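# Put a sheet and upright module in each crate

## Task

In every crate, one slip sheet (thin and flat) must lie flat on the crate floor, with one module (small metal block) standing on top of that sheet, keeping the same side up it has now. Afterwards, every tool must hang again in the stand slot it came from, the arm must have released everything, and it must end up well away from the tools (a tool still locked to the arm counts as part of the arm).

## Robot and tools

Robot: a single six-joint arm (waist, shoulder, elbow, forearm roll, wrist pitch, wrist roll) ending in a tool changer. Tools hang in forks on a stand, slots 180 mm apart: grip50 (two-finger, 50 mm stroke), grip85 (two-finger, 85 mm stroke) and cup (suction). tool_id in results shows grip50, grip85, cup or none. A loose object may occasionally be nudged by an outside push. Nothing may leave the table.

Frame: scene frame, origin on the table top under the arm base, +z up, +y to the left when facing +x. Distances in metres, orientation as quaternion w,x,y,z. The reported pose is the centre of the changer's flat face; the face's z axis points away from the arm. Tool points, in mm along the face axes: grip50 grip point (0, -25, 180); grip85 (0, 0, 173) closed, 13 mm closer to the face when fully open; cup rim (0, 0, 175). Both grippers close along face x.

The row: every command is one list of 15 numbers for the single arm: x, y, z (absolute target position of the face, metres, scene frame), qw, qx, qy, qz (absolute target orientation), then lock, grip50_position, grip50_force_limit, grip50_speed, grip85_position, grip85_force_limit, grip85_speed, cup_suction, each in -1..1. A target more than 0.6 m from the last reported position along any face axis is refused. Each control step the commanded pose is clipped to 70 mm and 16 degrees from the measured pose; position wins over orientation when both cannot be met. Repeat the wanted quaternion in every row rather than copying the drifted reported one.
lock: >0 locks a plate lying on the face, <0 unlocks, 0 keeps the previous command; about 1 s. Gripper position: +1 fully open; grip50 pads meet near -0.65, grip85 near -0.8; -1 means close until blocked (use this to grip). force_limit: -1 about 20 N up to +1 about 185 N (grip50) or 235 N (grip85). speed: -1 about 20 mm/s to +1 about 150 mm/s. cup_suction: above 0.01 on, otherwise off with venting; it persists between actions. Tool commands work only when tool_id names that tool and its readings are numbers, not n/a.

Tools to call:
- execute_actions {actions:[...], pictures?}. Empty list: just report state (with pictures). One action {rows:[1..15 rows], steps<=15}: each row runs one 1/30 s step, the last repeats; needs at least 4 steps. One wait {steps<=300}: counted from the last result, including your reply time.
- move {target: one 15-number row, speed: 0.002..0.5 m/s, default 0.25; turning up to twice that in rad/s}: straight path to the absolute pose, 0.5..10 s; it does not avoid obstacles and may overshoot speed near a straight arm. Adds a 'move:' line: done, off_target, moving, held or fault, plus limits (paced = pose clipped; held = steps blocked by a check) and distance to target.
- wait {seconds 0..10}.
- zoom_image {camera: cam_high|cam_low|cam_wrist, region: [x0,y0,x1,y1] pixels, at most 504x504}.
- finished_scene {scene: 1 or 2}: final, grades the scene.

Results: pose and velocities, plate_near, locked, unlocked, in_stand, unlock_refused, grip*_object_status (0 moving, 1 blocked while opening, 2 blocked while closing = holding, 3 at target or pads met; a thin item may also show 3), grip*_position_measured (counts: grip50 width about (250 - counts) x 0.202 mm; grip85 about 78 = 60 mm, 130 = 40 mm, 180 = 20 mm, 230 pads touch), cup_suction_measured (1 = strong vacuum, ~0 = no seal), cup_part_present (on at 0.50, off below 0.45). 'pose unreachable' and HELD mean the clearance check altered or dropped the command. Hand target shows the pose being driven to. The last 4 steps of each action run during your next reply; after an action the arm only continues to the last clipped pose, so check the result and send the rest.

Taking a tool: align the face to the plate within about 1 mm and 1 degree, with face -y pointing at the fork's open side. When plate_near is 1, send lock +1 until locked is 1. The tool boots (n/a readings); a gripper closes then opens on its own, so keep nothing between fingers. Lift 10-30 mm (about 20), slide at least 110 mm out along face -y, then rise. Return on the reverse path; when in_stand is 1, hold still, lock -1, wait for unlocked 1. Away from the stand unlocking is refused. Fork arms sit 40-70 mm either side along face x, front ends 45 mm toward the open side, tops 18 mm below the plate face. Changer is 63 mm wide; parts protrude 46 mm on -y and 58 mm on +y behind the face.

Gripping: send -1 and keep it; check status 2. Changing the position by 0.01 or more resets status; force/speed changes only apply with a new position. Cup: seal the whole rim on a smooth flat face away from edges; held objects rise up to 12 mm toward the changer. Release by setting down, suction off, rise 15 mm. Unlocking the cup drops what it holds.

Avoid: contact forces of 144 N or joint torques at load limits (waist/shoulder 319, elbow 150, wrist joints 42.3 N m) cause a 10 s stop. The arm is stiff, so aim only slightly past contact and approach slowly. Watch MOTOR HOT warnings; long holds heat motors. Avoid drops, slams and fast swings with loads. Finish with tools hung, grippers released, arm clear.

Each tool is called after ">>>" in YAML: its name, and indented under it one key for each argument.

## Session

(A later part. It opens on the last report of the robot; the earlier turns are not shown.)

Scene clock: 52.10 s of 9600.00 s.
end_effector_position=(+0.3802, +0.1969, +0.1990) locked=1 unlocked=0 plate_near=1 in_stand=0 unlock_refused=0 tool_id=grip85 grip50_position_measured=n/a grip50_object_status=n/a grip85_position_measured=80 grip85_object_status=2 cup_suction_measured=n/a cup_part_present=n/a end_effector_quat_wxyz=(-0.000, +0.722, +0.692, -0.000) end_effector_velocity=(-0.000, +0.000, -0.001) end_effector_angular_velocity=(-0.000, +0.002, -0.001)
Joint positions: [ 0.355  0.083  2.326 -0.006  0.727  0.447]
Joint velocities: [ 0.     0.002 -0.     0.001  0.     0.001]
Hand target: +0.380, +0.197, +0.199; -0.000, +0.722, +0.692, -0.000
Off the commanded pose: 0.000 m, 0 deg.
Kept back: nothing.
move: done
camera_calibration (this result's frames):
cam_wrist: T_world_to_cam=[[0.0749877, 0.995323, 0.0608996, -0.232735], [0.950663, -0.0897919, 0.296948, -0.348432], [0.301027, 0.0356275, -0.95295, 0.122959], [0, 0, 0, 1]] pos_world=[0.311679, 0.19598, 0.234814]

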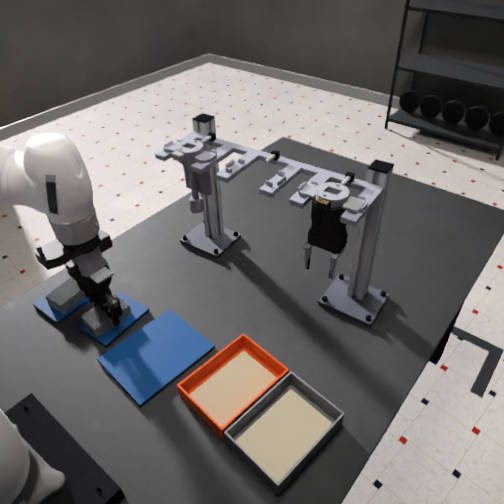

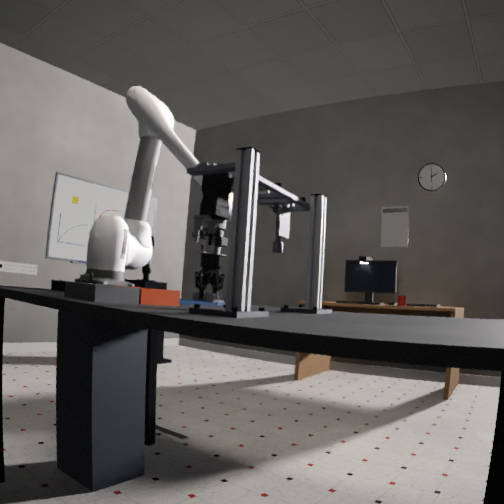

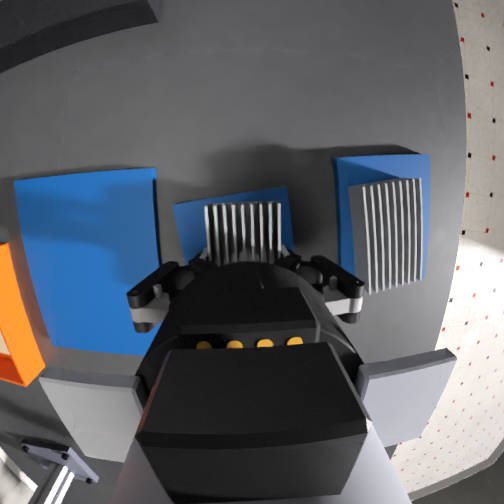

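>>> move:
  target: [0.3802, 0.1969, 0.235, 0, 0.72176, 0.69214, 0, 0, 1, 0, 0, -1, 0, -0.5, 0]
  speed: 0.1

>>> move:
  target: [0.4310, -0.1694, 0.248, 0, 0.74489, 0.66718, 0, 0, 1, 0, 0, -1, 0, -0.5, 0]
  speed: 0.28

>>> move:
  target: [0.4310, -0.1694, 0.197, 0, 0.74489, 0.66718, 0, 0, 1, 0, 0, -1, 0, -0.5, 0]
  speed: 0.08

>>> execute_actions:
  actions:
    - {"rows": [[0.4310, -0.1694, 0.1967, 0, 0.74489, 0.66718, 0, 0, 1, 0, 0, -1, 0, -0.5, 0], [0.4310, -0.1694, 0.1964, 0, 0.74489, 0.66718, 0, 0, 1, 0, 0, -1, 0, -0.5, 0], [0.4310, -0.1694, 0.1961, 0, 0.74489, 0.66718, 0, 0, 1, 0, 0, -1, 0, -0.5, 0], [0.4310, -0.1694, 0.1958, 0, 0.74489, 0.66718, 0, 0, 1, 0, 0, -1, 0, -0.5, 0], [0.4310, -0.1694, 0.1955, 0, 0.74489, 0.66718, 0, 0, 1, 0, 0, -1, 0, -0.5, 0], [0.4310, -0.1694, 0.1953, 0, 0.74489, 0.66718, 0, 0, 1, 0, 0, -1, 0, -0.5, 0], [0.4310, -0.1694, 0.1951, 0, 0.74489, 0.66718, 0, 0, 1, 0, 0, -1, 0, -0.5, 0], [0.4310, -0.1694, 0.1949, 0, 0.74489, 0.66718, 0, 0, 1, 0, 0, -1, 0, -0.5, 0], [0.4310, -0.1694, 0.1948, 0, 0.74489, 0.66718, 0, 0, 1, 0, 0, -1, 0, -0.5, 0]], "steps": 15}

Scene clock: 53.93 s of 9600.00 s.
end_effector_position=(+0.3801, +0.1969, +0.2350) locked=1 unlocked=0 plate_near=1 in_stand=0 unlock_refused=0 tool_id=grip85 grip50_position_measured=n/a grip50_object_status=n/a grip85_position_measured=81 grip85_object_status=2 cup_suction_measured=n/a cup_part_present=n/a end_effector_quat_wxyz=(-0.000, +0.722, +0.692, -0.000) end_effector_velocity=(+0.000, +0.000, -0.000) end_effector_angular_velocity=(-0.001, -0.000, +0.001)
Joint positions: [ 0.355  0.026  2.296 -0.006  0.814  0.447]
Joint velocities: [ 0.     0.001 -0.    -0.001 -0.     0.   ]
Hand target: +0.380, +0.197, +0.235; -0.000, +0.722, +0.692, +0.000
Off the commanded pose: 0.000 m, 0 deg.
Kept back: nothing.
move: done
camera_calibration (this result's frames):
cam_wrist: T_world_to_cam=[[0.0749076, 0.995323, 0.0609988, -0.234891], [0.950669, -0.089745, 0.29694, -0.359057], [0.301026, 0.0357466, -0.952946, 0.15729], [0, 0, 0, 1]] pos_world=[0.311591, 0.195946, 0.270836]

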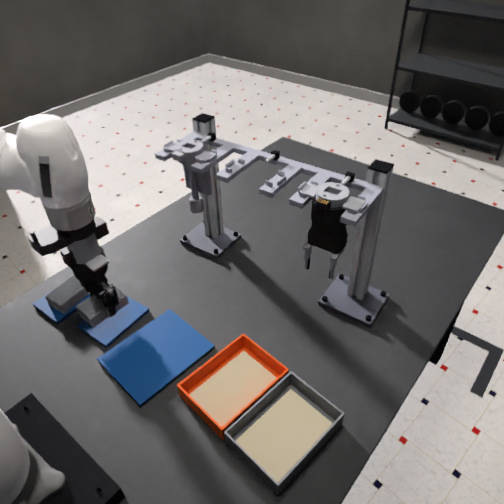

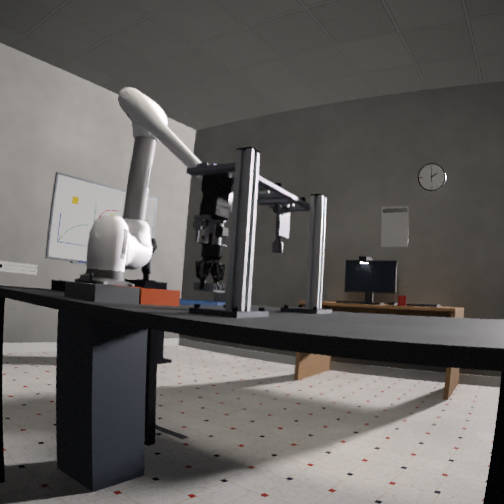

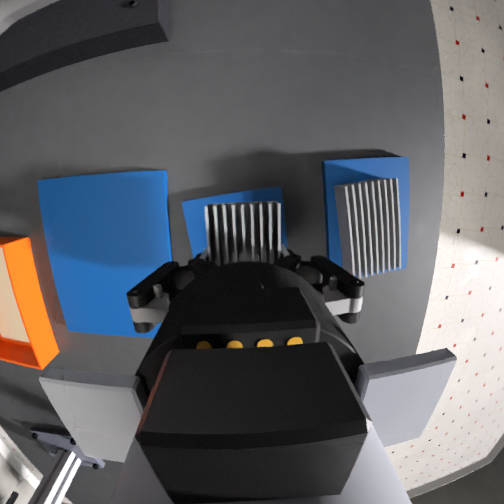

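Scene clock: 55.67 s of 9600.00 s.
end_effector_position=(+0.4309, -0.1699, +0.2481) locked=1 unlocked=0 plate_near=1 in_stand=0 unlock_refused=0 tool_id=grip85 grip50_position_measured=n/a grip50_object_status=n/a grip85_position_measured=81 grip85_object_status=2 cup_suction_measured=n/a cup_part_present=n/a end_effector_quat_wxyz=(+0.001, +0.745, +0.667, -0.000) end_effector_velocity=(+0.000, -0.000, +0.000) end_effector_angular_velocity=(-0.001, -0.000, +0.000)
Joint positions: [-0.496  0.06   2.226 -0.     0.847 -0.34 ]
Joint velocities: [-0.    -0.    -0.001 -0.001  0.     0.   ]
Hand target: +0.431, -0.170, +0.248; +0.001, +0.745, +0.667, -0.000
Off the commanded pose: 0.001 m, 0 deg.
Kept back: nothing.
move: done
camera_calibration (this result's frames):
cam_wrist: T_world_to_cam=[[0.142381, 0.988026, 0.0594344, 0.0956316], [0.942126, -0.15369, 0.297958, -0.451571], [0.303525, 0.0135712, -0.952727, 0.162653], [0, 0, 0, 1]] pos_world=[0.362451, -0.166096, 0.28383]

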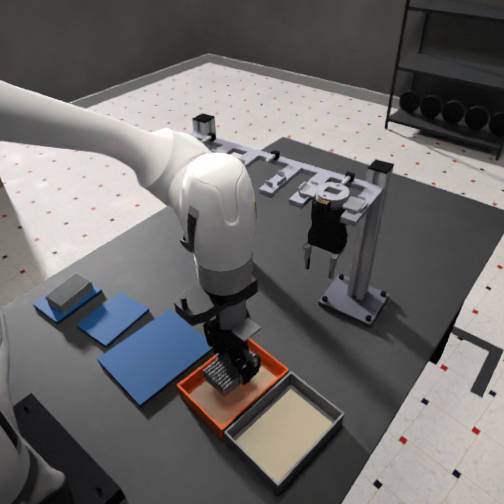

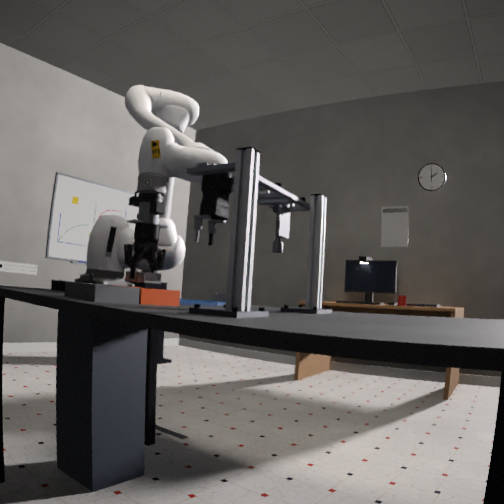

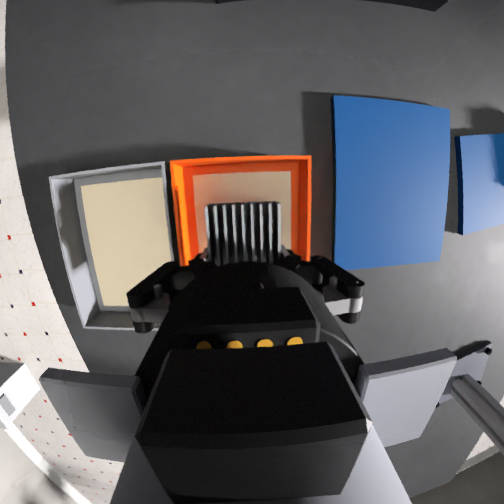

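Scene clock: 56.60 s of 9600.00 s.
end_effector_position=(+0.4311, -0.1695, +0.1970) locked=1 unlocked=0 plate_near=1 in_stand=0 unlock_refused=0 tool_id=grip85 grip50_position_measured=n/a grip50_object_status=n/a grip85_position_measured=81 grip85_object_status=2 cup_suction_measured=n/a cup_part_present=n/a end_effector_quat_wxyz=(+0.000, +0.745, +0.667, -0.000) end_effector_velocity=(-0.000, -0.000, +0.001) end_effector_angular_velocity=(-0.001, -0.001, +0.002)
Joint positions: [-0.496  0.135  2.268  0.001  0.732 -0.341]
Joint velocities: [-0.    -0.002 -0.    -0.     0.001 -0.001]
Hand target: +0.431, -0.169, +0.197; +0.000, +0.745, +0.667, -0.000
Off the commanded pose: 0.000 m, 0 deg.
Kept back: nothing.
move: done
camera_calibration (this result's frames):
cam_wrist: T_world_to_cam=[[0.14258, 0.987912, 0.0608392, 0.0978399], [0.942311, -0.154292, 0.29706, -0.436505], [0.302856, 0.0149747, -0.952919, 0.114434], [0, 0, 0, 1]] pos_world=[0.362716, -0.16572, 0.232762]

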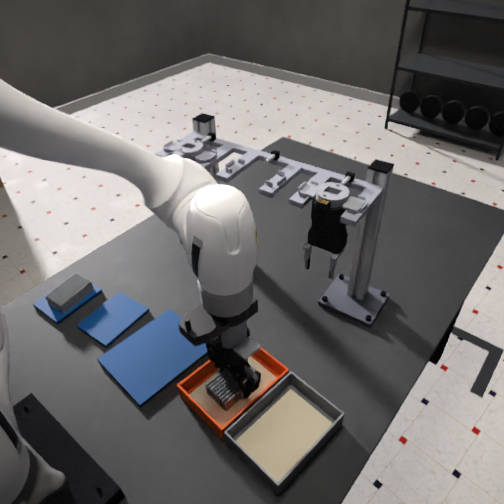

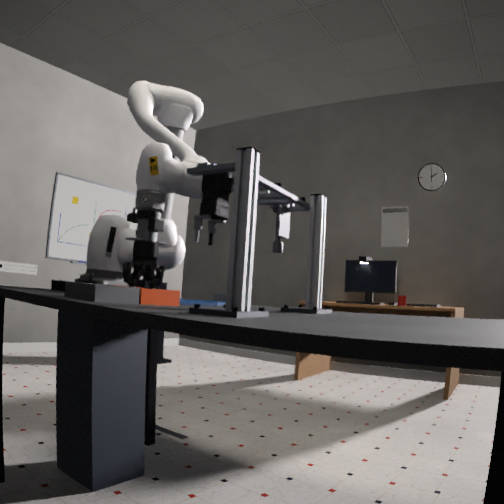

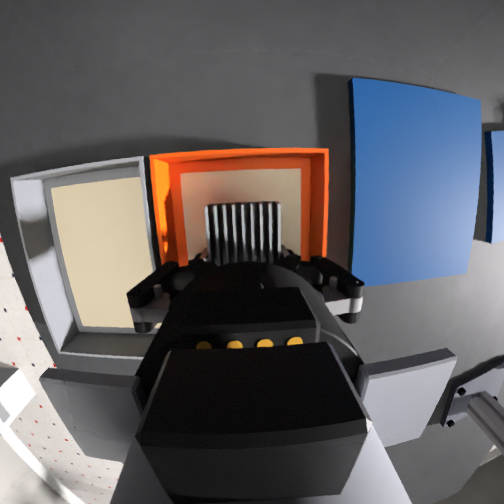

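Scene clock: 56.97 s of 9600.00 s.
end_effector_position=(+0.4310, -0.1694, +0.1948) locked=1 unlocked=0 plate_near=1 in_stand=0 unlock_refused=0 tool_id=grip85 grip50_position_measured=n/a grip50_object_status=n/a grip85_position_measured=81 grip85_object_status=2 cup_suction_measured=n/a cup_part_present=n/a end_effector_quat_wxyz=(-0.000, +0.745, +0.667, -0.000) end_effector_velocity=(+0.000, -0.001, +0.000) end_effector_angular_velocity=(-0.002, -0.001, +0.001)
Joint positions: [-0.496  0.138  2.27   0.001  0.727 -0.341]
Joint velocities: [-0.001 -0.001 -0.    -0.002 -0.001 -0.   ]
Steps of this call (steps 1 to 11: the first 11 steps of this action). Readings (end_effector_position | what the end effector reports):
1: (+0.4311, -0.1695, +0.1969) | locked=1 unlocked=0 plate_near=1 in_stand=0 unlock_refused=0 tool_id=grip85 grip50_position_measured=n/a grip50_object_status=n/a grip85_position_measured=81 grip85_object_status=2 cup_suction_measured=n/a cup_part_present=n/a
2: (+0.4311, -0.1694, +0.1967) | locked=1 unlocked=0 plate_near=1 in_stand=0 unlock_refused=0 tool_id=grip85 grip50_position_measured=n/a grip50_object_status=n/a grip85_position_measured=81 grip85_object_status=2 cup_suction_measured=n/a cup_part_present=n/a
4: (+0.4310, -0.1694, +0.1961) | locked=1 unlocked=0 plate_near=1 in_stand=0 unlock_refused=0 tool_id=grip85 grip50_position_measured=n/a grip50_object_status=n/a grip85_position_measured=81 grip85_object_status=2 cup_suction_measured=n/a cup_part_present=n/a
8: (+0.4310, -0.1694, +0.1951) | locked=1 unlocked=0 plate_near=1 in_stand=0 unlock_refused=0 tool_id=grip85 grip50_position_measured=n/a grip50_object_status=n/a grip85_position_measured=81 grip85_object_status=2 cup_suction_measured=n/a cup_part_present=n/a
11: the state above

>>> execute_actions:
  actions:
    - {"rows": [[0.4310, -0.1694, 0.1947, 0, 0.74489, 0.66718, 0, 0, 1, 0, 0, -1, 0, -0.5, 0], [0.4310, -0.1694, 0.1946, 0, 0.74489, 0.66718, 0, 0, 1, 0, 0, -1, 0, -0.5, 0], [0.4310, -0.1694, 0.1945, 0, 0.74489, 0.66718, 0, 0, 1, 0, 0, -1, 0, -0.5, 0], [0.4310, -0.1694, 0.1944, 0, 0.74489, 0.66718, 0, 0, 1, 0, 0, -1, 0, -0.5, 0], [0.4310, -0.1694, 0.1943, 0, 0.74489, 0.66718, 0, 0, 1, 0, 0, -1, 0, -0.5, 0], [0.4310, -0.1694, 0.1943, 0, 0.74489, 0.66718, 0, 0, 1, 0, 0, -1, 0, -0.5, 0], [0.4310, -0.1694, 0.1943, 0, 0.74489, 0.66718, 0, 0, 1, 0, 0, -1, 0, -0.5, 0], [0.4310, -0.1694, 0.1943, 0, 0.74489, 0.66718, 0, 0, 1, 0, 0, 0.8, 0, -0.3, 0]], "steps": 15}

>>> execute_actions:
  actions:
    - {"steps": 9}

>>> move:
  target: [0.4310, -0.1694, 0.245, 0, 0.74489, 0.66718, 0, 0, 1, 0, 0, 0.8, 0, -0.3, 0]
  speed: 0.12

Scene clock: 57.60 s of 9600.00 s.
end_effector_position=(+0.4310, -0.1694, +0.1943) locked=1 unlocked=0 plate_near=1 in_stand=0 unlock_refused=0 tool_id=grip85 grip50_position_measured=n/a grip50_object_status=n/a grip85_position_measured=71 grip85_object_status=0 cup_suction_measured=n/a cup_part_present=n/a end_effector_quat_wxyz=(+0.000, +0.745, +0.667, +0.000) end_effector_velocity=(+0.000, -0.000, -0.000) end_effector_angular_velocity=(-0.001, -0.000, +0.002)
Joint positions: [-0.496  0.139  2.27   0.001  0.726 -0.341]
Joint velocities: [ 0.     0.     0.    -0.001 -0.001 -0.001]
Off your previous action's commanded pose: 0.000 m, 0 deg at its last step (step 4 of this call).
Steps of this call (steps 1 to 4: the last 4 steps of your previous action; steps 5 to 8: nothing new was sent; steps 9 to 19: the first 11 steps of this action). Readings (end_effector_position | what the end effector reports):
9: (+0.4310, -0.1694, +0.1948) | locked=1 unlocked=0 plate_near=1 in_stand=0 unlock_refused=0 tool_id=grip85 grip50_position_measured=n/a grip50_object_status=n/a grip85_position_measured=81 grip85_object_status=2 cup_suction_measured=n/a cup_part_present=n/a
10: (+0.4310, -0.1694, +0.1947) | locked=1 unlocked=0 plate_near=1 in_stand=0 unlock_refused=0 tool_id=grip85 grip50_position_measured=n/a grip50_object_status=n/a grip85_position_measured=81 grip85_object_status=2 cup_suction_measured=n/a cup_part_present=n/a
12: (+0.4310, -0.1694, +0.1945) | locked=1 unlocked=0 plate_near=1 in_stand=0 unlock_refused=0 tool_id=grip85 grip50_position_measured=n/a grip50_object_status=n/a grip85_position_measured=81 grip85_object_status=2 cup_suction_measured=n/a cup_part_present=n/a
16: (+0.4310, -0.1694, +0.1943) | locked=1 unlocked=0 plate_near=1 in_stand=0 unlock_refused=0 tool_id=grip85 grip50_position_measured=n/a grip50_object_status=n/a grip85_position_measured=81 grip85_object_status=0 cup_suction_measured=n/a cup_part_present=n/a
19: the state above

Scene clock: 57.90 s of 9600.00 s.
end_effector_position=(+0.4310, -0.1694, +0.1943) locked=1 unlocked=0 plate_near=1 in_stand=0 unlock_refused=0 tool_id=grip85 grip50_position_measured=n/a grip50_object_status=n/a grip85_position_measured=29 grip85_object_status=0 cup_suction_measured=n/a cup_part_present=n/a end_effector_quat_wxyz=(+0.000, +0.745, +0.667, +0.000) end_effector_velocity=(+0.000, +0.000, -0.001) end_effector_angular_velocity=(+0.001, +0.001, +0.001)
Joint positions: [-0.496  0.139  2.27   0.001  0.726 -0.341]
Joint velocities: [ 0.001  0.001  0.     0.    -0.    -0.   ]
Hand target: +0.431, -0.169, +0.194; +0.000, +0.745, +0.667, -0.000
Off the commanded pose: 0.000 m, 0 deg.
Kept back: nothing.
Steps of this call (steps 1 to 4: the last 4 steps of your previous action; steps 5 to 9: nothing new was sent). Readings (end_effector_position | what the end effector reports):
1: (+0.4310, -0.1694, +0.1943) | locked=1 unlocked=0 plate_near=1 in_stand=0 unlock_refused=0 tool_id=grip85 grip50_position_measured=n/a grip50_object_status=n/a grip85_position_measured=66 grip85_object_status=0 cup_suction_measured=n/a cup_part_present=n/a
2: (+0.4310, -0.1694, +0.1943) | locked=1 unlocked=0 plate_near=1 in_stand=0 unlock_refused=0 tool_id=grip85 grip50_position_measured=n/a grip50_object_status=n/a grip85_position_measured=60 grip85_object_status=0 cup_suction_measured=n/a cup_part_present=n/a
4: (+0.4310, -0.1694, +0.1943) | locked=1 unlocked=0 plate_near=1 in_stand=0 unlock_refused=0 tool_id=grip85 grip50_position_measured=n/a grip50_object_status=n/a grip85_position_measured=49 grip85_object_status=0 cup_suction_measured=n/a cup_part_present=n/a
8: (+0.4310, -0.1694, +0.1943) | locked=1 unlocked=0 plate_near=1 in_stand=0 unlock_refused=0 tool_id=grip85 grip50_position_measured=n/a grip50_object_status=n/a grip85_position_measured=30 grip85_object_status=0 cup_suction_measured=n/a cup_part_present=n/a
9: the state above

Scene clock: 58.87 s of 9600.00 s.
end_effector_position=(+0.4309, -0.1693, +0.2450) locked=1 unlocked=0 plate_near=1 in_stand=0 unlock_refused=0 tool_id=grip85 grip50_position_measured=n/a grip50_object_status=n/a grip85_position_measured=28 grip85_object_status=3 cup_suction_measured=n/a cup_part_present=n/a end_effector_quat_wxyz=(-0.000, +0.745, +0.667, +0.000) end_effector_velocity=(+0.000, -0.000, +0.001) end_effector_angular_velocity=(+0.000, -0.001, +0.001)
Joint positions: [-0.496  0.064  2.229  0.001  0.842 -0.341]
Joint velocities: [-0.    -0.001 -0.001  0.001  0.    -0.002]
Hand target: +0.431, -0.169, +0.245; -0.000, +0.745, +0.667, +0.000
Off the commanded pose: 0.000 m, 0 deg.
Kept back: nothing.
move: done
camera_calibration (this result's frames):
cam_wrist: T_world_to_cam=[[0.142268, 0.987942, 0.0610728, 0.0948236], [0.942368, -0.154065, 0.296996, -0.450498], [0.302824, 0.0152998, -0.952924, 0.160381], [0, 0, 0, 1]] pos_world=[0.362477, -0.16554, 0.280836]

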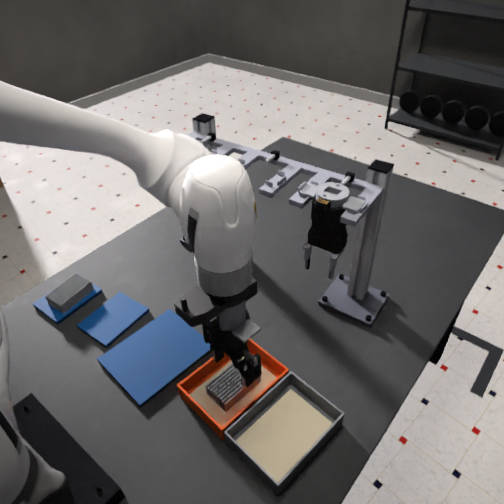

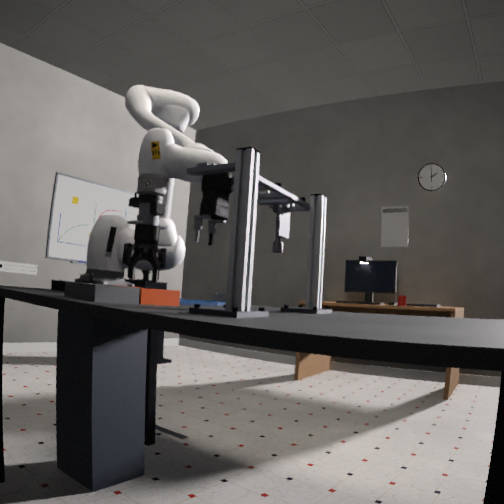

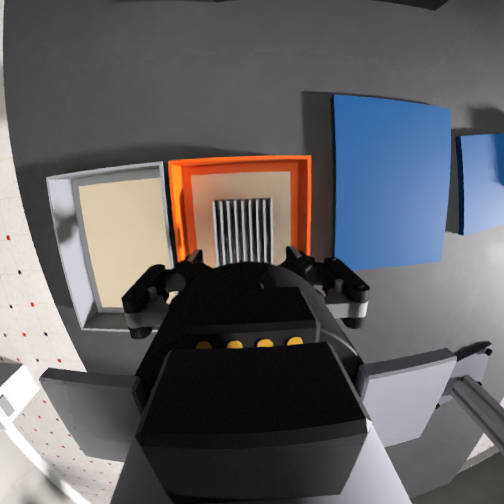

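>>> move:
  target: [0.3665, 0.3353, 0.235, 0, 0.66131, 0.75011, 0, 0, 1, 0, 0, 1, 0, 0, 0]
  speed: 0.3

>>> zoom_image:
  camera: "cam_wrist"
  region: [160, 150, 330, 290]

Scene clock: 61.20 s of 9600.00 s.
end_effector_position=(+0.3665, +0.3359, +0.2350) locked=1 unlocked=0 plate_near=1 in_stand=0 unlock_refused=0 tool_id=grip85 grip50_position_measured=n/a grip50_object_status=n/a grip85_position_measured=3 grip85_object_status=3 cup_suction_measured=n/a cup_part_present=n/a end_effector_quat_wxyz=(-0.001, +0.661, +0.750, +0.000) end_effector_velocity=(+0.000, +0.000, -0.000) end_effector_angular_velocity=(-0.001, -0.000, -0.002)
Joint positions: [ 0.63   0.132  2.178 -0.004  0.827  0.553]
Joint velocities: [ 0.     0.001 -0.001 -0.002 -0.     0.003]
Hand target: +0.367, +0.336, +0.235; -0.001, +0.661, +0.750, +0.000
Off the commanded pose: 0.001 m, 0 deg.
Kept back: nothing.
move: done
camera_calibration (this result's frames):
cam_wrist: T_world_to_cam=[[-0.0920243, 0.993763, 0.0629845, -0.311037], [0.952665, 0.0694593, 0.295982, -0.387633], [0.289761, 0.0872407, -0.953115, 0.14331], [0, 0, 0, 1]] pos_world=[0.299136, 0.323519, 0.270914]

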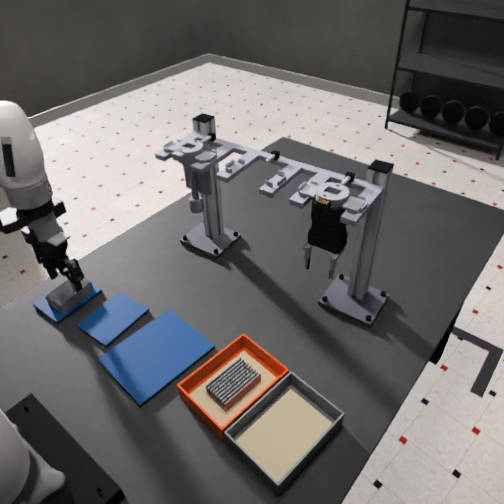

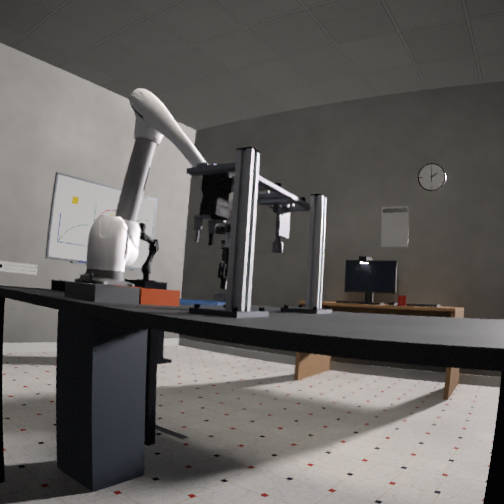

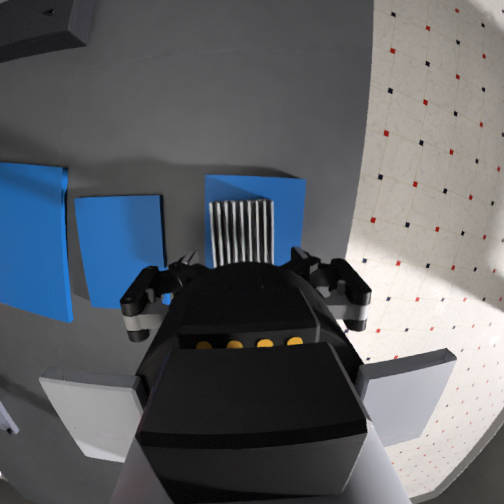

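Region (160, 150, 330, 290) of cam_wrist's 504x504 image, scaled by 2.965, with more detail than that image has; it fills the top 415 rows of this view, and the rest is white.

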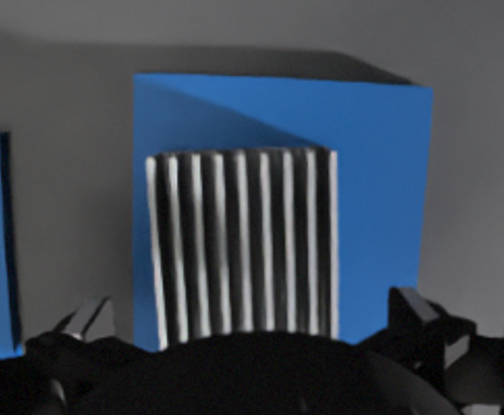

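>>> move:
  target: [0.3670, 0.3351, 0.199, 0, 0.66393, 0.74780, 0, 0, 1, 0, 0, 1, 0, 0, 0]
  speed: 0.07

>>> move:
  target: [0.3670, 0.3351, 0.199, 0, 0.66393, 0.74780, 0, 0, 1, 0, 0, -1, 0, -0.5, 0]
  speed: 0.05

Scene clock: 62.30 s of 9600.00 s.
end_effector_position=(+0.3671, +0.3351, +0.1990) locked=1 unlocked=0 plate_near=1 in_stand=0 unlock_refused=0 tool_id=grip85 grip50_position_measured=n/a grip50_object_status=n/a grip85_position_measured=3 grip85_object_status=3 cup_suction_measured=n/a cup_part_present=n/a end_effector_quat_wxyz=(+0.000, +0.664, +0.748, +0.000) end_effector_velocity=(-0.000, +0.000, -0.000) end_effector_angular_velocity=(+0.001, +0.000, -0.001)
Joint positions: [ 0.628  0.183  2.206 -0.008  0.749  0.562]
Joint velocities: [ 0.     0.    -0.     0.001 -0.     0.   ]
Hand target: +0.367, +0.335, +0.199; +0.000, +0.664, +0.748, -0.000
Off the commanded pose: 0.000 m, 0 deg.
Kept back: nothing.
move: done
camera_calibration (this result's frames):
cam_wrist: T_world_to_cam=[[-0.0850788, 0.994512, 0.0608962, -0.310331], [0.952743, 0.063313, 0.297107, -0.375673], [0.291621, 0.0832959, -0.9529, 0.109417], [0, 0, 0, 1]] pos_world=[0.299609, 0.323299, 0.234777]

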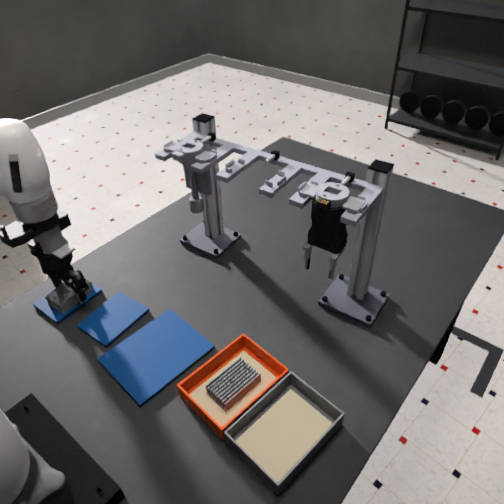

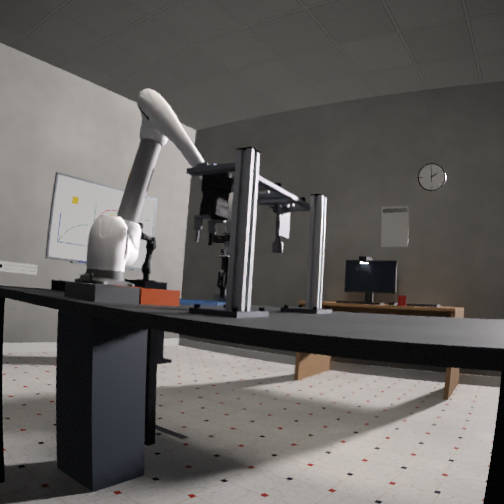

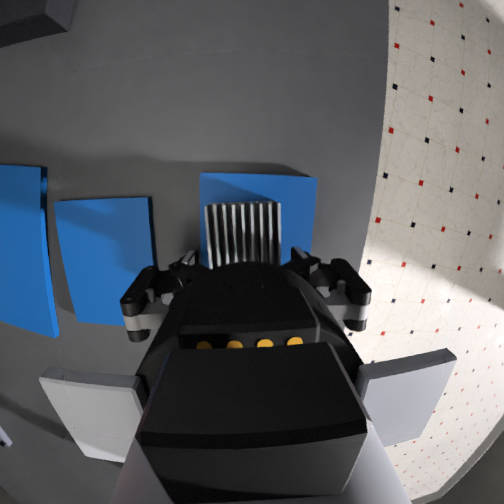

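Scene clock: 63.17 s of 9600.00 s.
end_effector_position=(+0.3670, +0.3351, +0.1990) locked=1 unlocked=0 plate_near=1 in_stand=0 unlock_refused=0 tool_id=grip85 grip50_position_measured=n/a grip50_object_status=n/a grip85_position_measured=80 grip85_object_status=2 cup_suction_measured=n/a cup_part_present=n/a end_effector_quat_wxyz=(-0.000, +0.664, +0.748, -0.000) end_effector_velocity=(-0.000, -0.000, +0.000) end_effector_angular_velocity=(-0.001, -0.001, +0.002)
Joint positions: [ 0.628  0.182  2.206 -0.008  0.749  0.562]
Joint velocities: [ 0.    -0.     0.    -0.002  0.    -0.001]
Hand target: +0.367, +0.335, +0.199; +0.000, +0.664, +0.748, +0.000
Off the commanded pose: 0.000 m, 0 deg.
Kept back: nothing.
move: done
camera_calibration (this result's frames):
cam_wrist: T_world_to_cam=[[-0.085114, 0.994507, 0.060916, -0.310276], [0.952771, 0.0633494, 0.29701, -0.375593], [0.29152, 0.0833187, -0.952929, 0.109502], [0, 0, 0, 1]] pos_world=[0.299523, 0.323241, 0.234803]

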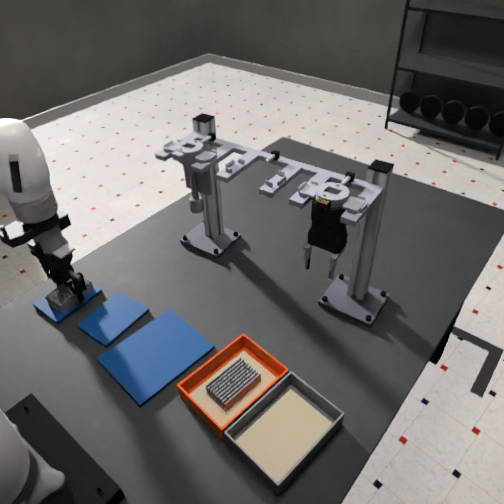

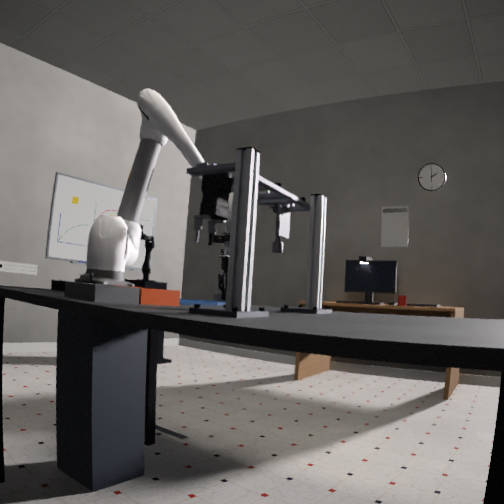

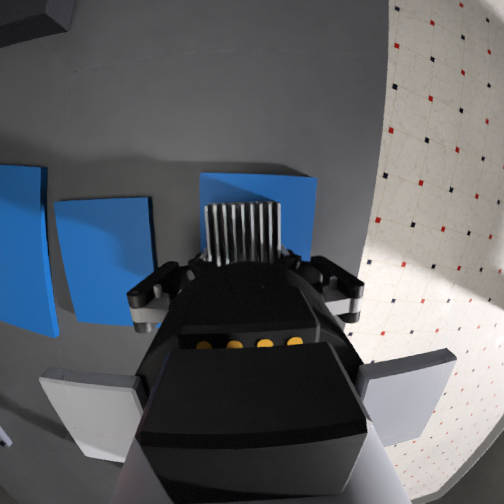

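>>> execute_actions:
  actions:
    - {"rows": [[0.3670, 0.3351, 0.1995, 0, 0.66393, 0.74780, 0, 0, 1, 0, 0, -1, 0, -0.5, 0], [0.3670, 0.3351, 0.2005, 0, 0.66393, 0.74780, 0, 0, 1, 0, 0, -1, 0, -0.5, 0], [0.3670, 0.3351, 0.202, 0, 0.66393, 0.74780, 0, 0, 1, 0, 0, -1, 0, -0.5, 0], [0.3670, 0.3351, 0.204, 0, 0.66393, 0.74780, 0, 0, 1, 0, 0, -1, 0, -0.5, 0], [0.3670, 0.3347, 0.2065, 0, 0.66393, 0.74780, 0, 0, 1, 0, 0, -1, 0, -0.5, 0], [0.3671, 0.3337, 0.2095, 0, 0.66393, 0.74780, 0, 0, 1, 0, 0, -1, 0, -0.5, 0], [0.3672, 0.3317, 0.213, 0, 0.66393, 0.74780, 0, 0, 1, 0, 0, -1, 0, -0.5, 0], [0.3674, 0.3287, 0.2165, 0, 0.66393, 0.74780, 0, 0, 1, 0, 0, -1, 0, -0.5, 0], [0.3677, 0.3247, 0.220, 0, 0.66393, 0.74780, 0, 0, 1, 0, 0, -1, 0, -0.5, 0], [0.3680, 0.3197, 0.2235, 0, 0.66393, 0.74780, 0, 0, 1, 0, 0, -1, 0, -0.5, 0], [0.3684, 0.3137, 0.227, 0, 0.66393, 0.74780, 0, 0, 1, 0, 0, -1, 0, -0.5, 0], [0.3688, 0.3067, 0.230, 0, 0.66393, 0.74780, 0, 0, 1, 0, 0, -1, 0, -0.5, 0], [0.3693, 0.2997, 0.2325, 0, 0.66393, 0.74780, 0, 0, 1, 0, 0, -1, 0, -0.5, 0], [0.3698, 0.2927, 0.2345, 0, 0.66393, 0.74780, 0, 0, 1, 0, 0, -1, 0, -0.5, 0], [0.3703, 0.2857, 0.236, 0, 0.66393, 0.74780, 0, 0, 1, 0, 0, -1, 0, -0.5, 0]], "steps": 15}

>>> execute_actions:
  actions:
    - {"rows": [[0.3708, 0.2787, 0.2375, 0, 0.66393, 0.74780, 0, 0, 1, 0, 0, -1, 0, -0.5, 0], [0.3713, 0.2717, 0.239, 0, 0.66393, 0.74780, 0, 0, 1, 0, 0, -1, 0, -0.5, 0], [0.3718, 0.2657, 0.240, 0, 0.66393, 0.74780, 0, 0, 1, 0, 0, -1, 0, -0.5, 0], [0.3721, 0.2607, 0.2408, 0, 0.66393, 0.74780, 0, 0, 1, 0, 0, -1, 0, -0.5, 0], [0.3723, 0.2567, 0.2414, 0, 0.66393, 0.74780, 0, 0, 1, 0, 0, -1, 0, -0.5, 0], [0.3725, 0.2537, 0.2418, 0, 0.66393, 0.74780, 0, 0, 1, 0, 0, -1, 0, -0.5, 0], [0.3726, 0.2517, 0.242, 0, 0.66393, 0.74780, 0, 0, 1, 0, 0, -1, 0, -0.5, 0], [0.3726, 0.2507, 0.242, 0, 0.66393, 0.74780, 0, 0, 1, 0, 0, -1, 0, -0.5, 0]], "steps": 10}

>>> move:
  target: [0.4156, -0.3112, 0.248, 0, 0.74489, 0.66718, 0, 0, 1, 0, 0, -1, 0, -0.5, 0]
  speed: 0.3

>>> move:
  target: [0.4156, -0.3112, 0.197, 0, 0.74489, 0.66718, 0, 0, 1, 0, 0, -1, 0, -0.5, 0]
  speed: 0.08

>>> execute_actions:
  actions:
    - {"rows": [[0.4156, -0.3112, 0.1967, 0, 0.74489, 0.66718, 0, 0, 1, 0, 0, -1, 0, -0.5, 0], [0.4156, -0.3112, 0.1964, 0, 0.74489, 0.66718, 0, 0, 1, 0, 0, -1, 0, -0.5, 0], [0.4156, -0.3112, 0.1961, 0, 0.74489, 0.66718, 0, 0, 1, 0, 0, -1, 0, -0.5, 0], [0.4156, -0.3112, 0.1958, 0, 0.74489, 0.66718, 0, 0, 1, 0, 0, -1, 0, -0.5, 0], [0.4156, -0.3112, 0.1955, 0, 0.74489, 0.66718, 0, 0, 1, 0, 0, -1, 0, -0.5, 0], [0.4156, -0.3112, 0.1953, 0, 0.74489, 0.66718, 0, 0, 1, 0, 0, -1, 0, -0.5, 0], [0.4156, -0.3112, 0.1951, 0, 0.74489, 0.66718, 0, 0, 1, 0, 0, -1, 0, -0.5, 0], [0.4156, -0.3112, 0.1949, 0, 0.74489, 0.66718, 0, 0, 1, 0, 0, -1, 0, -0.5, 0], [0.4156, -0.3112, 0.1948, 0, 0.74489, 0.66718, 0, 0, 1, 0, 0, -1, 0, -0.5, 0]], "steps": 15}

Scene clock: 64.37 s of 9600.00 s.
end_effector_position=(+0.3679, +0.3225, +0.2216) locked=1 unlocked=0 plate_near=1 in_stand=0 unlock_refused=0 tool_id=grip85 grip50_position_measured=n/a grip50_object_status=n/a grip85_position_measured=81 grip85_object_status=2 cup_suction_measured=n/a cup_part_present=n/a end_effector_quat_wxyz=(+0.000, +0.664, +0.748, +0.000) end_effector_velocity=(+0.004, -0.140, +0.094) end_effector_angular_velocity=(-0.006, +0.004, -0.001)
Joint positions: [ 0.607  0.139  2.203 -0.008  0.795  0.54 ]
Joint velocities: [-0.233 -0.259  0.079 -0.001  0.186 -0.232]
Steps of this call (steps 1 to 25: nothing new was sent; steps 26 to 36: the first 11 steps of this action). Readings (end_effector_position | what the end effector reports):
26: (+0.3670, +0.3351, +0.1991) | locked=1 unlocked=0 plate_near=1 in_stand=0 unlock_refused=0 tool_id=grip85 grip50_position_measured=n/a grip50_object_status=n/a grip85_position_measured=80 grip85_object_status=2 cup_suction_measured=n/a cup_part_present=n/a
27: (+0.3669, +0.3350, +0.1993) | locked=1 unlocked=0 plate_near=1 in_stand=0 unlock_refused=0 tool_id=grip85 grip50_position_measured=n/a grip50_object_status=n/a grip85_position_measured=80 grip85_object_status=2 cup_suction_measured=n/a cup_part_present=n/a
29: (+0.3668, +0.3349, +0.2016) | locked=1 unlocked=0 plate_near=1 in_stand=0 unlock_refused=0 tool_id=grip85 grip50_position_measured=n/a grip50_object_status=n/a grip85_position_measured=81 grip85_object_status=2 cup_suction_measured=n/a cup_part_present=n/a
33: (+0.3671, +0.3323, +0.2116) | locked=1 unlocked=0 plate_near=1 in_stand=0 unlock_refused=0 tool_id=grip85 grip50_position_measured=n/a grip50_object_status=n/a grip85_position_measured=81 grip85_object_status=2 cup_suction_measured=n/a cup_part_present=n/a
36: the state above

Scene clock: 64.70 s of 9600.00 s.
end_effector_position=(+0.3718, +0.2604, +0.2406) locked=1 unlocked=0 plate_near=1 in_stand=0 unlock_refused=0 tool_id=grip85 grip50_position_measured=n/a grip50_object_status=n/a grip85_position_measured=81 grip85_object_status=2 cup_suction_measured=n/a cup_part_present=n/a end_effector_quat_wxyz=(+0.001, +0.664, +0.748, -0.000) end_effector_velocity=(+0.012, -0.144, +0.024) end_effector_angular_velocity=(-0.003, -0.003, +0.006)
Joint positions: [ 0.494  0.059  2.248 -0.008  0.83   0.427]
Joint velocities: [-0.285 -0.148  0.102 -0.003  0.043 -0.288]
Off your previous action's commanded pose: 0.013 m, 0 deg at its last step (step 4 of this call).
Steps of this call (steps 1 to 4: the last 4 steps of your previous action; steps 5 to 10: the first 6 steps of this action). Readings (end_effector_position | what the end effector reports):
5: (+0.3695, +0.2918, +0.2342) | locked=1 unlocked=0 plate_near=1 in_stand=0 unlock_refused=0 tool_id=grip85 grip50_position_measured=n/a grip50_object_status=n/a grip85_position_measured=81 grip85_object_status=2 cup_suction_measured=n/a cup_part_present=n/a
6: (+0.3700, +0.2851, +0.2358) | locked=1 unlocked=0 plate_near=1 in_stand=0 unlock_refused=0 tool_id=grip85 grip50_position_measured=n/a grip50_object_status=n/a grip85_position_measured=81 grip85_object_status=2 cup_suction_measured=n/a cup_part_present=n/a
8: (+0.3710, +0.2717, +0.2386) | locked=1 unlocked=0 plate_near=1 in_stand=0 unlock_refused=0 tool_id=grip85 grip50_position_measured=n/a grip50_object_status=n/a grip85_position_measured=81 grip85_object_status=2 cup_suction_measured=n/a cup_part_present=n/a
10: the state above

Scene clock: 67.27 s of 9600.00 s.
end_effector_position=(+0.4154, -0.3119, +0.2481) locked=1 unlocked=0 plate_near=1 in_stand=0 unlock_refused=0 tool_id=grip85 grip50_position_measured=n/a grip50_object_status=n/a grip85_position_measured=81 grip85_object_status=2 cup_suction_measured=n/a cup_part_present=n/a end_effector_quat_wxyz=(+0.001, +0.745, +0.667, -0.000) end_effector_velocity=(+0.000, -0.001, -0.001) end_effector_angular_velocity=(+0.001, +0.002, -0.000)
Joint positions: [-0.758  0.144  2.13   0.002  0.86  -0.603]
Joint velocities: [-0.001  0.002 -0.001 -0.     0.001 -0.   ]
Hand target: +0.415, -0.312, +0.248; +0.001, +0.745, +0.667, -0.000
Off your previous action's commanded pose: 0.000 m, 0 deg at its last step (step 4 of this call).
Off the commanded pose: 0.001 m, 0 deg.
Kept back: nothing.
move: done
camera_calibration (this result's frames):
cam_wrist: T_world_to_cam=[[0.142371, 0.98807, 0.0587135, 0.238322], [0.942069, -0.153465, 0.298252, -0.458811], [0.303704, 0.0128499, -0.95268, 0.169015], [0, 0, 0, 1]] pos_world=[0.346971, -0.308062, 0.283866]

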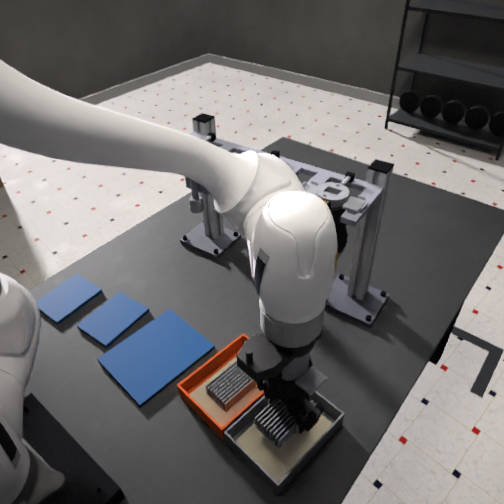

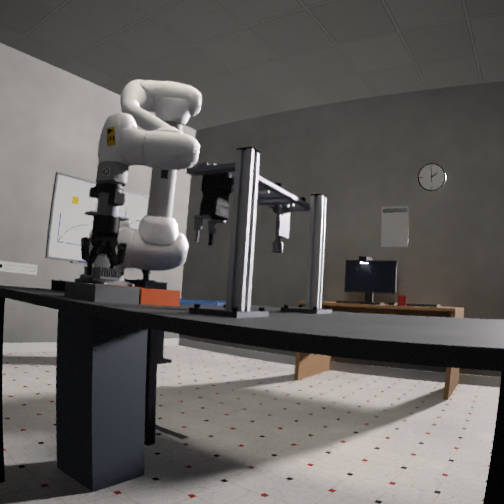

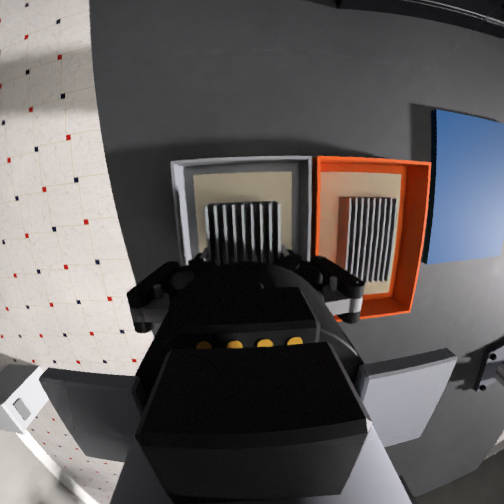

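Scene clock: 68.20 s of 9600.00 s.
end_effector_position=(+0.4157, -0.3113, +0.1970) locked=1 unlocked=0 plate_near=1 in_stand=0 unlock_refused=0 tool_id=grip85 grip50_position_measured=n/a grip50_object_status=n/a grip85_position_measured=81 grip85_object_status=2 cup_suction_measured=n/a cup_part_present=n/a end_effector_quat_wxyz=(+0.000, +0.745, +0.667, -0.000) end_effector_velocity=(+0.000, +0.000, -0.001) end_effector_angular_velocity=(+0.002, +0.000, -0.003)
Joint positions: [-0.757  0.212  2.169  0.004  0.755 -0.604]
Joint velocities: [-0.     0.002  0.     0.002 -0.     0.001]
Hand target: +0.416, -0.311, +0.197; +0.000, +0.745, +0.667, -0.000
Off the commanded pose: 0.000 m, 0 deg.
Kept back: nothing.
move: done
camera_calibration (this result's frames):
cam_wrist: T_world_to_cam=[[0.142575, 0.987911, 0.0608576, 0.240143], [0.94232, -0.154293, 0.297029, -0.443845], [0.302828, 0.0149983, -0.952927, 0.121253], [0, 0, 0, 1]] pos_world=[0.347287, -0.307541, 0.232765]

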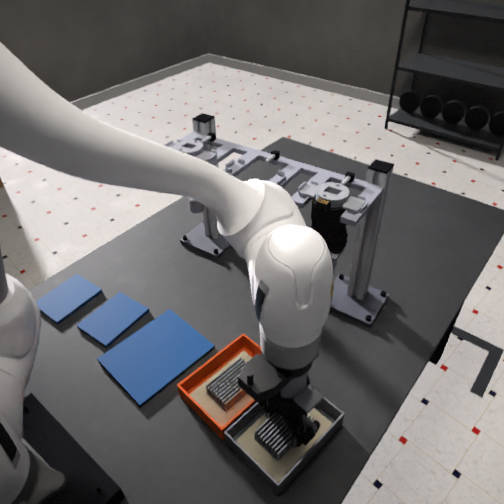

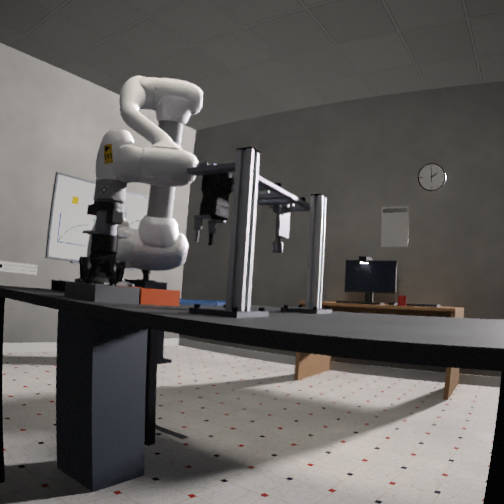

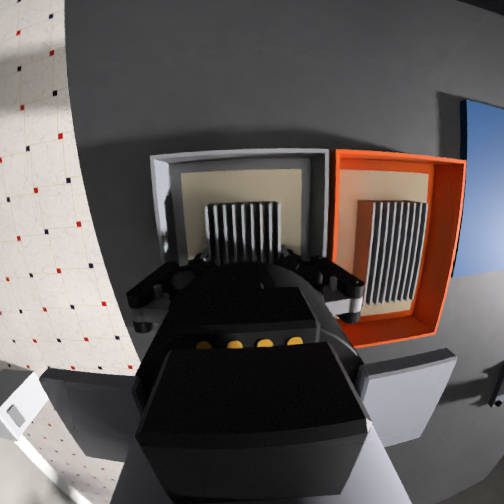

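Scene clock: 68.57 s of 9600.00 s.
end_effector_position=(+0.4156, -0.3112, +0.1948) locked=1 unlocked=0 plate_near=1 in_stand=0 unlock_refused=0 tool_id=grip85 grip50_position_measured=n/a grip50_object_status=n/a grip85_position_measured=81 grip85_object_status=2 cup_suction_measured=n/a cup_part_present=n/a end_effector_quat_wxyz=(-0.000, +0.745, +0.667, -0.000) end_effector_velocity=(+0.000, -0.000, +0.000) end_effector_angular_velocity=(-0.001, -0.002, -0.000)
Joint positions: [-0.757  0.215  2.17   0.004  0.75  -0.604]
Joint velocities: [-0.    -0.001 -0.     0.    -0.001 -0.   ]
Steps of this call (steps 1 to 11: the first 11 steps of this action). Readings (end_effector_position | what the end effector reports):
1: (+0.4157, -0.3113, +0.1969) | locked=1 unlocked=0 plate_near=1 in_stand=0 unlock_refused=0 tool_id=grip85 grip50_position_measured=n/a grip50_object_status=n/a grip85_position_measured=81 grip85_object_status=2 cup_suction_measured=n/a cup_part_present=n/a
2: (+0.4157, -0.3113, +0.1968) | locked=1 unlocked=0 plate_near=1 in_stand=0 unlock_refused=0 tool_id=grip85 grip50_position_measured=n/a grip50_object_status=n/a grip85_position_measured=81 grip85_object_status=2 cup_suction_measured=n/a cup_part_present=n/a
4: (+0.4156, -0.3112, +0.1961) | locked=1 unlocked=0 plate_near=1 in_stand=0 unlock_refused=0 tool_id=grip85 grip50_position_measured=n/a grip50_object_status=n/a grip85_position_measured=81 grip85_object_status=2 cup_suction_measured=n/a cup_part_present=n/a
8: (+0.4156, -0.3112, +0.1951) | locked=1 unlocked=0 plate_near=1 in_stand=0 unlock_refused=0 tool_id=grip85 grip50_position_measured=n/a grip50_object_status=n/a grip85_position_measured=81 grip85_object_status=2 cup_suction_measured=n/a cup_part_present=n/a
11: the state above


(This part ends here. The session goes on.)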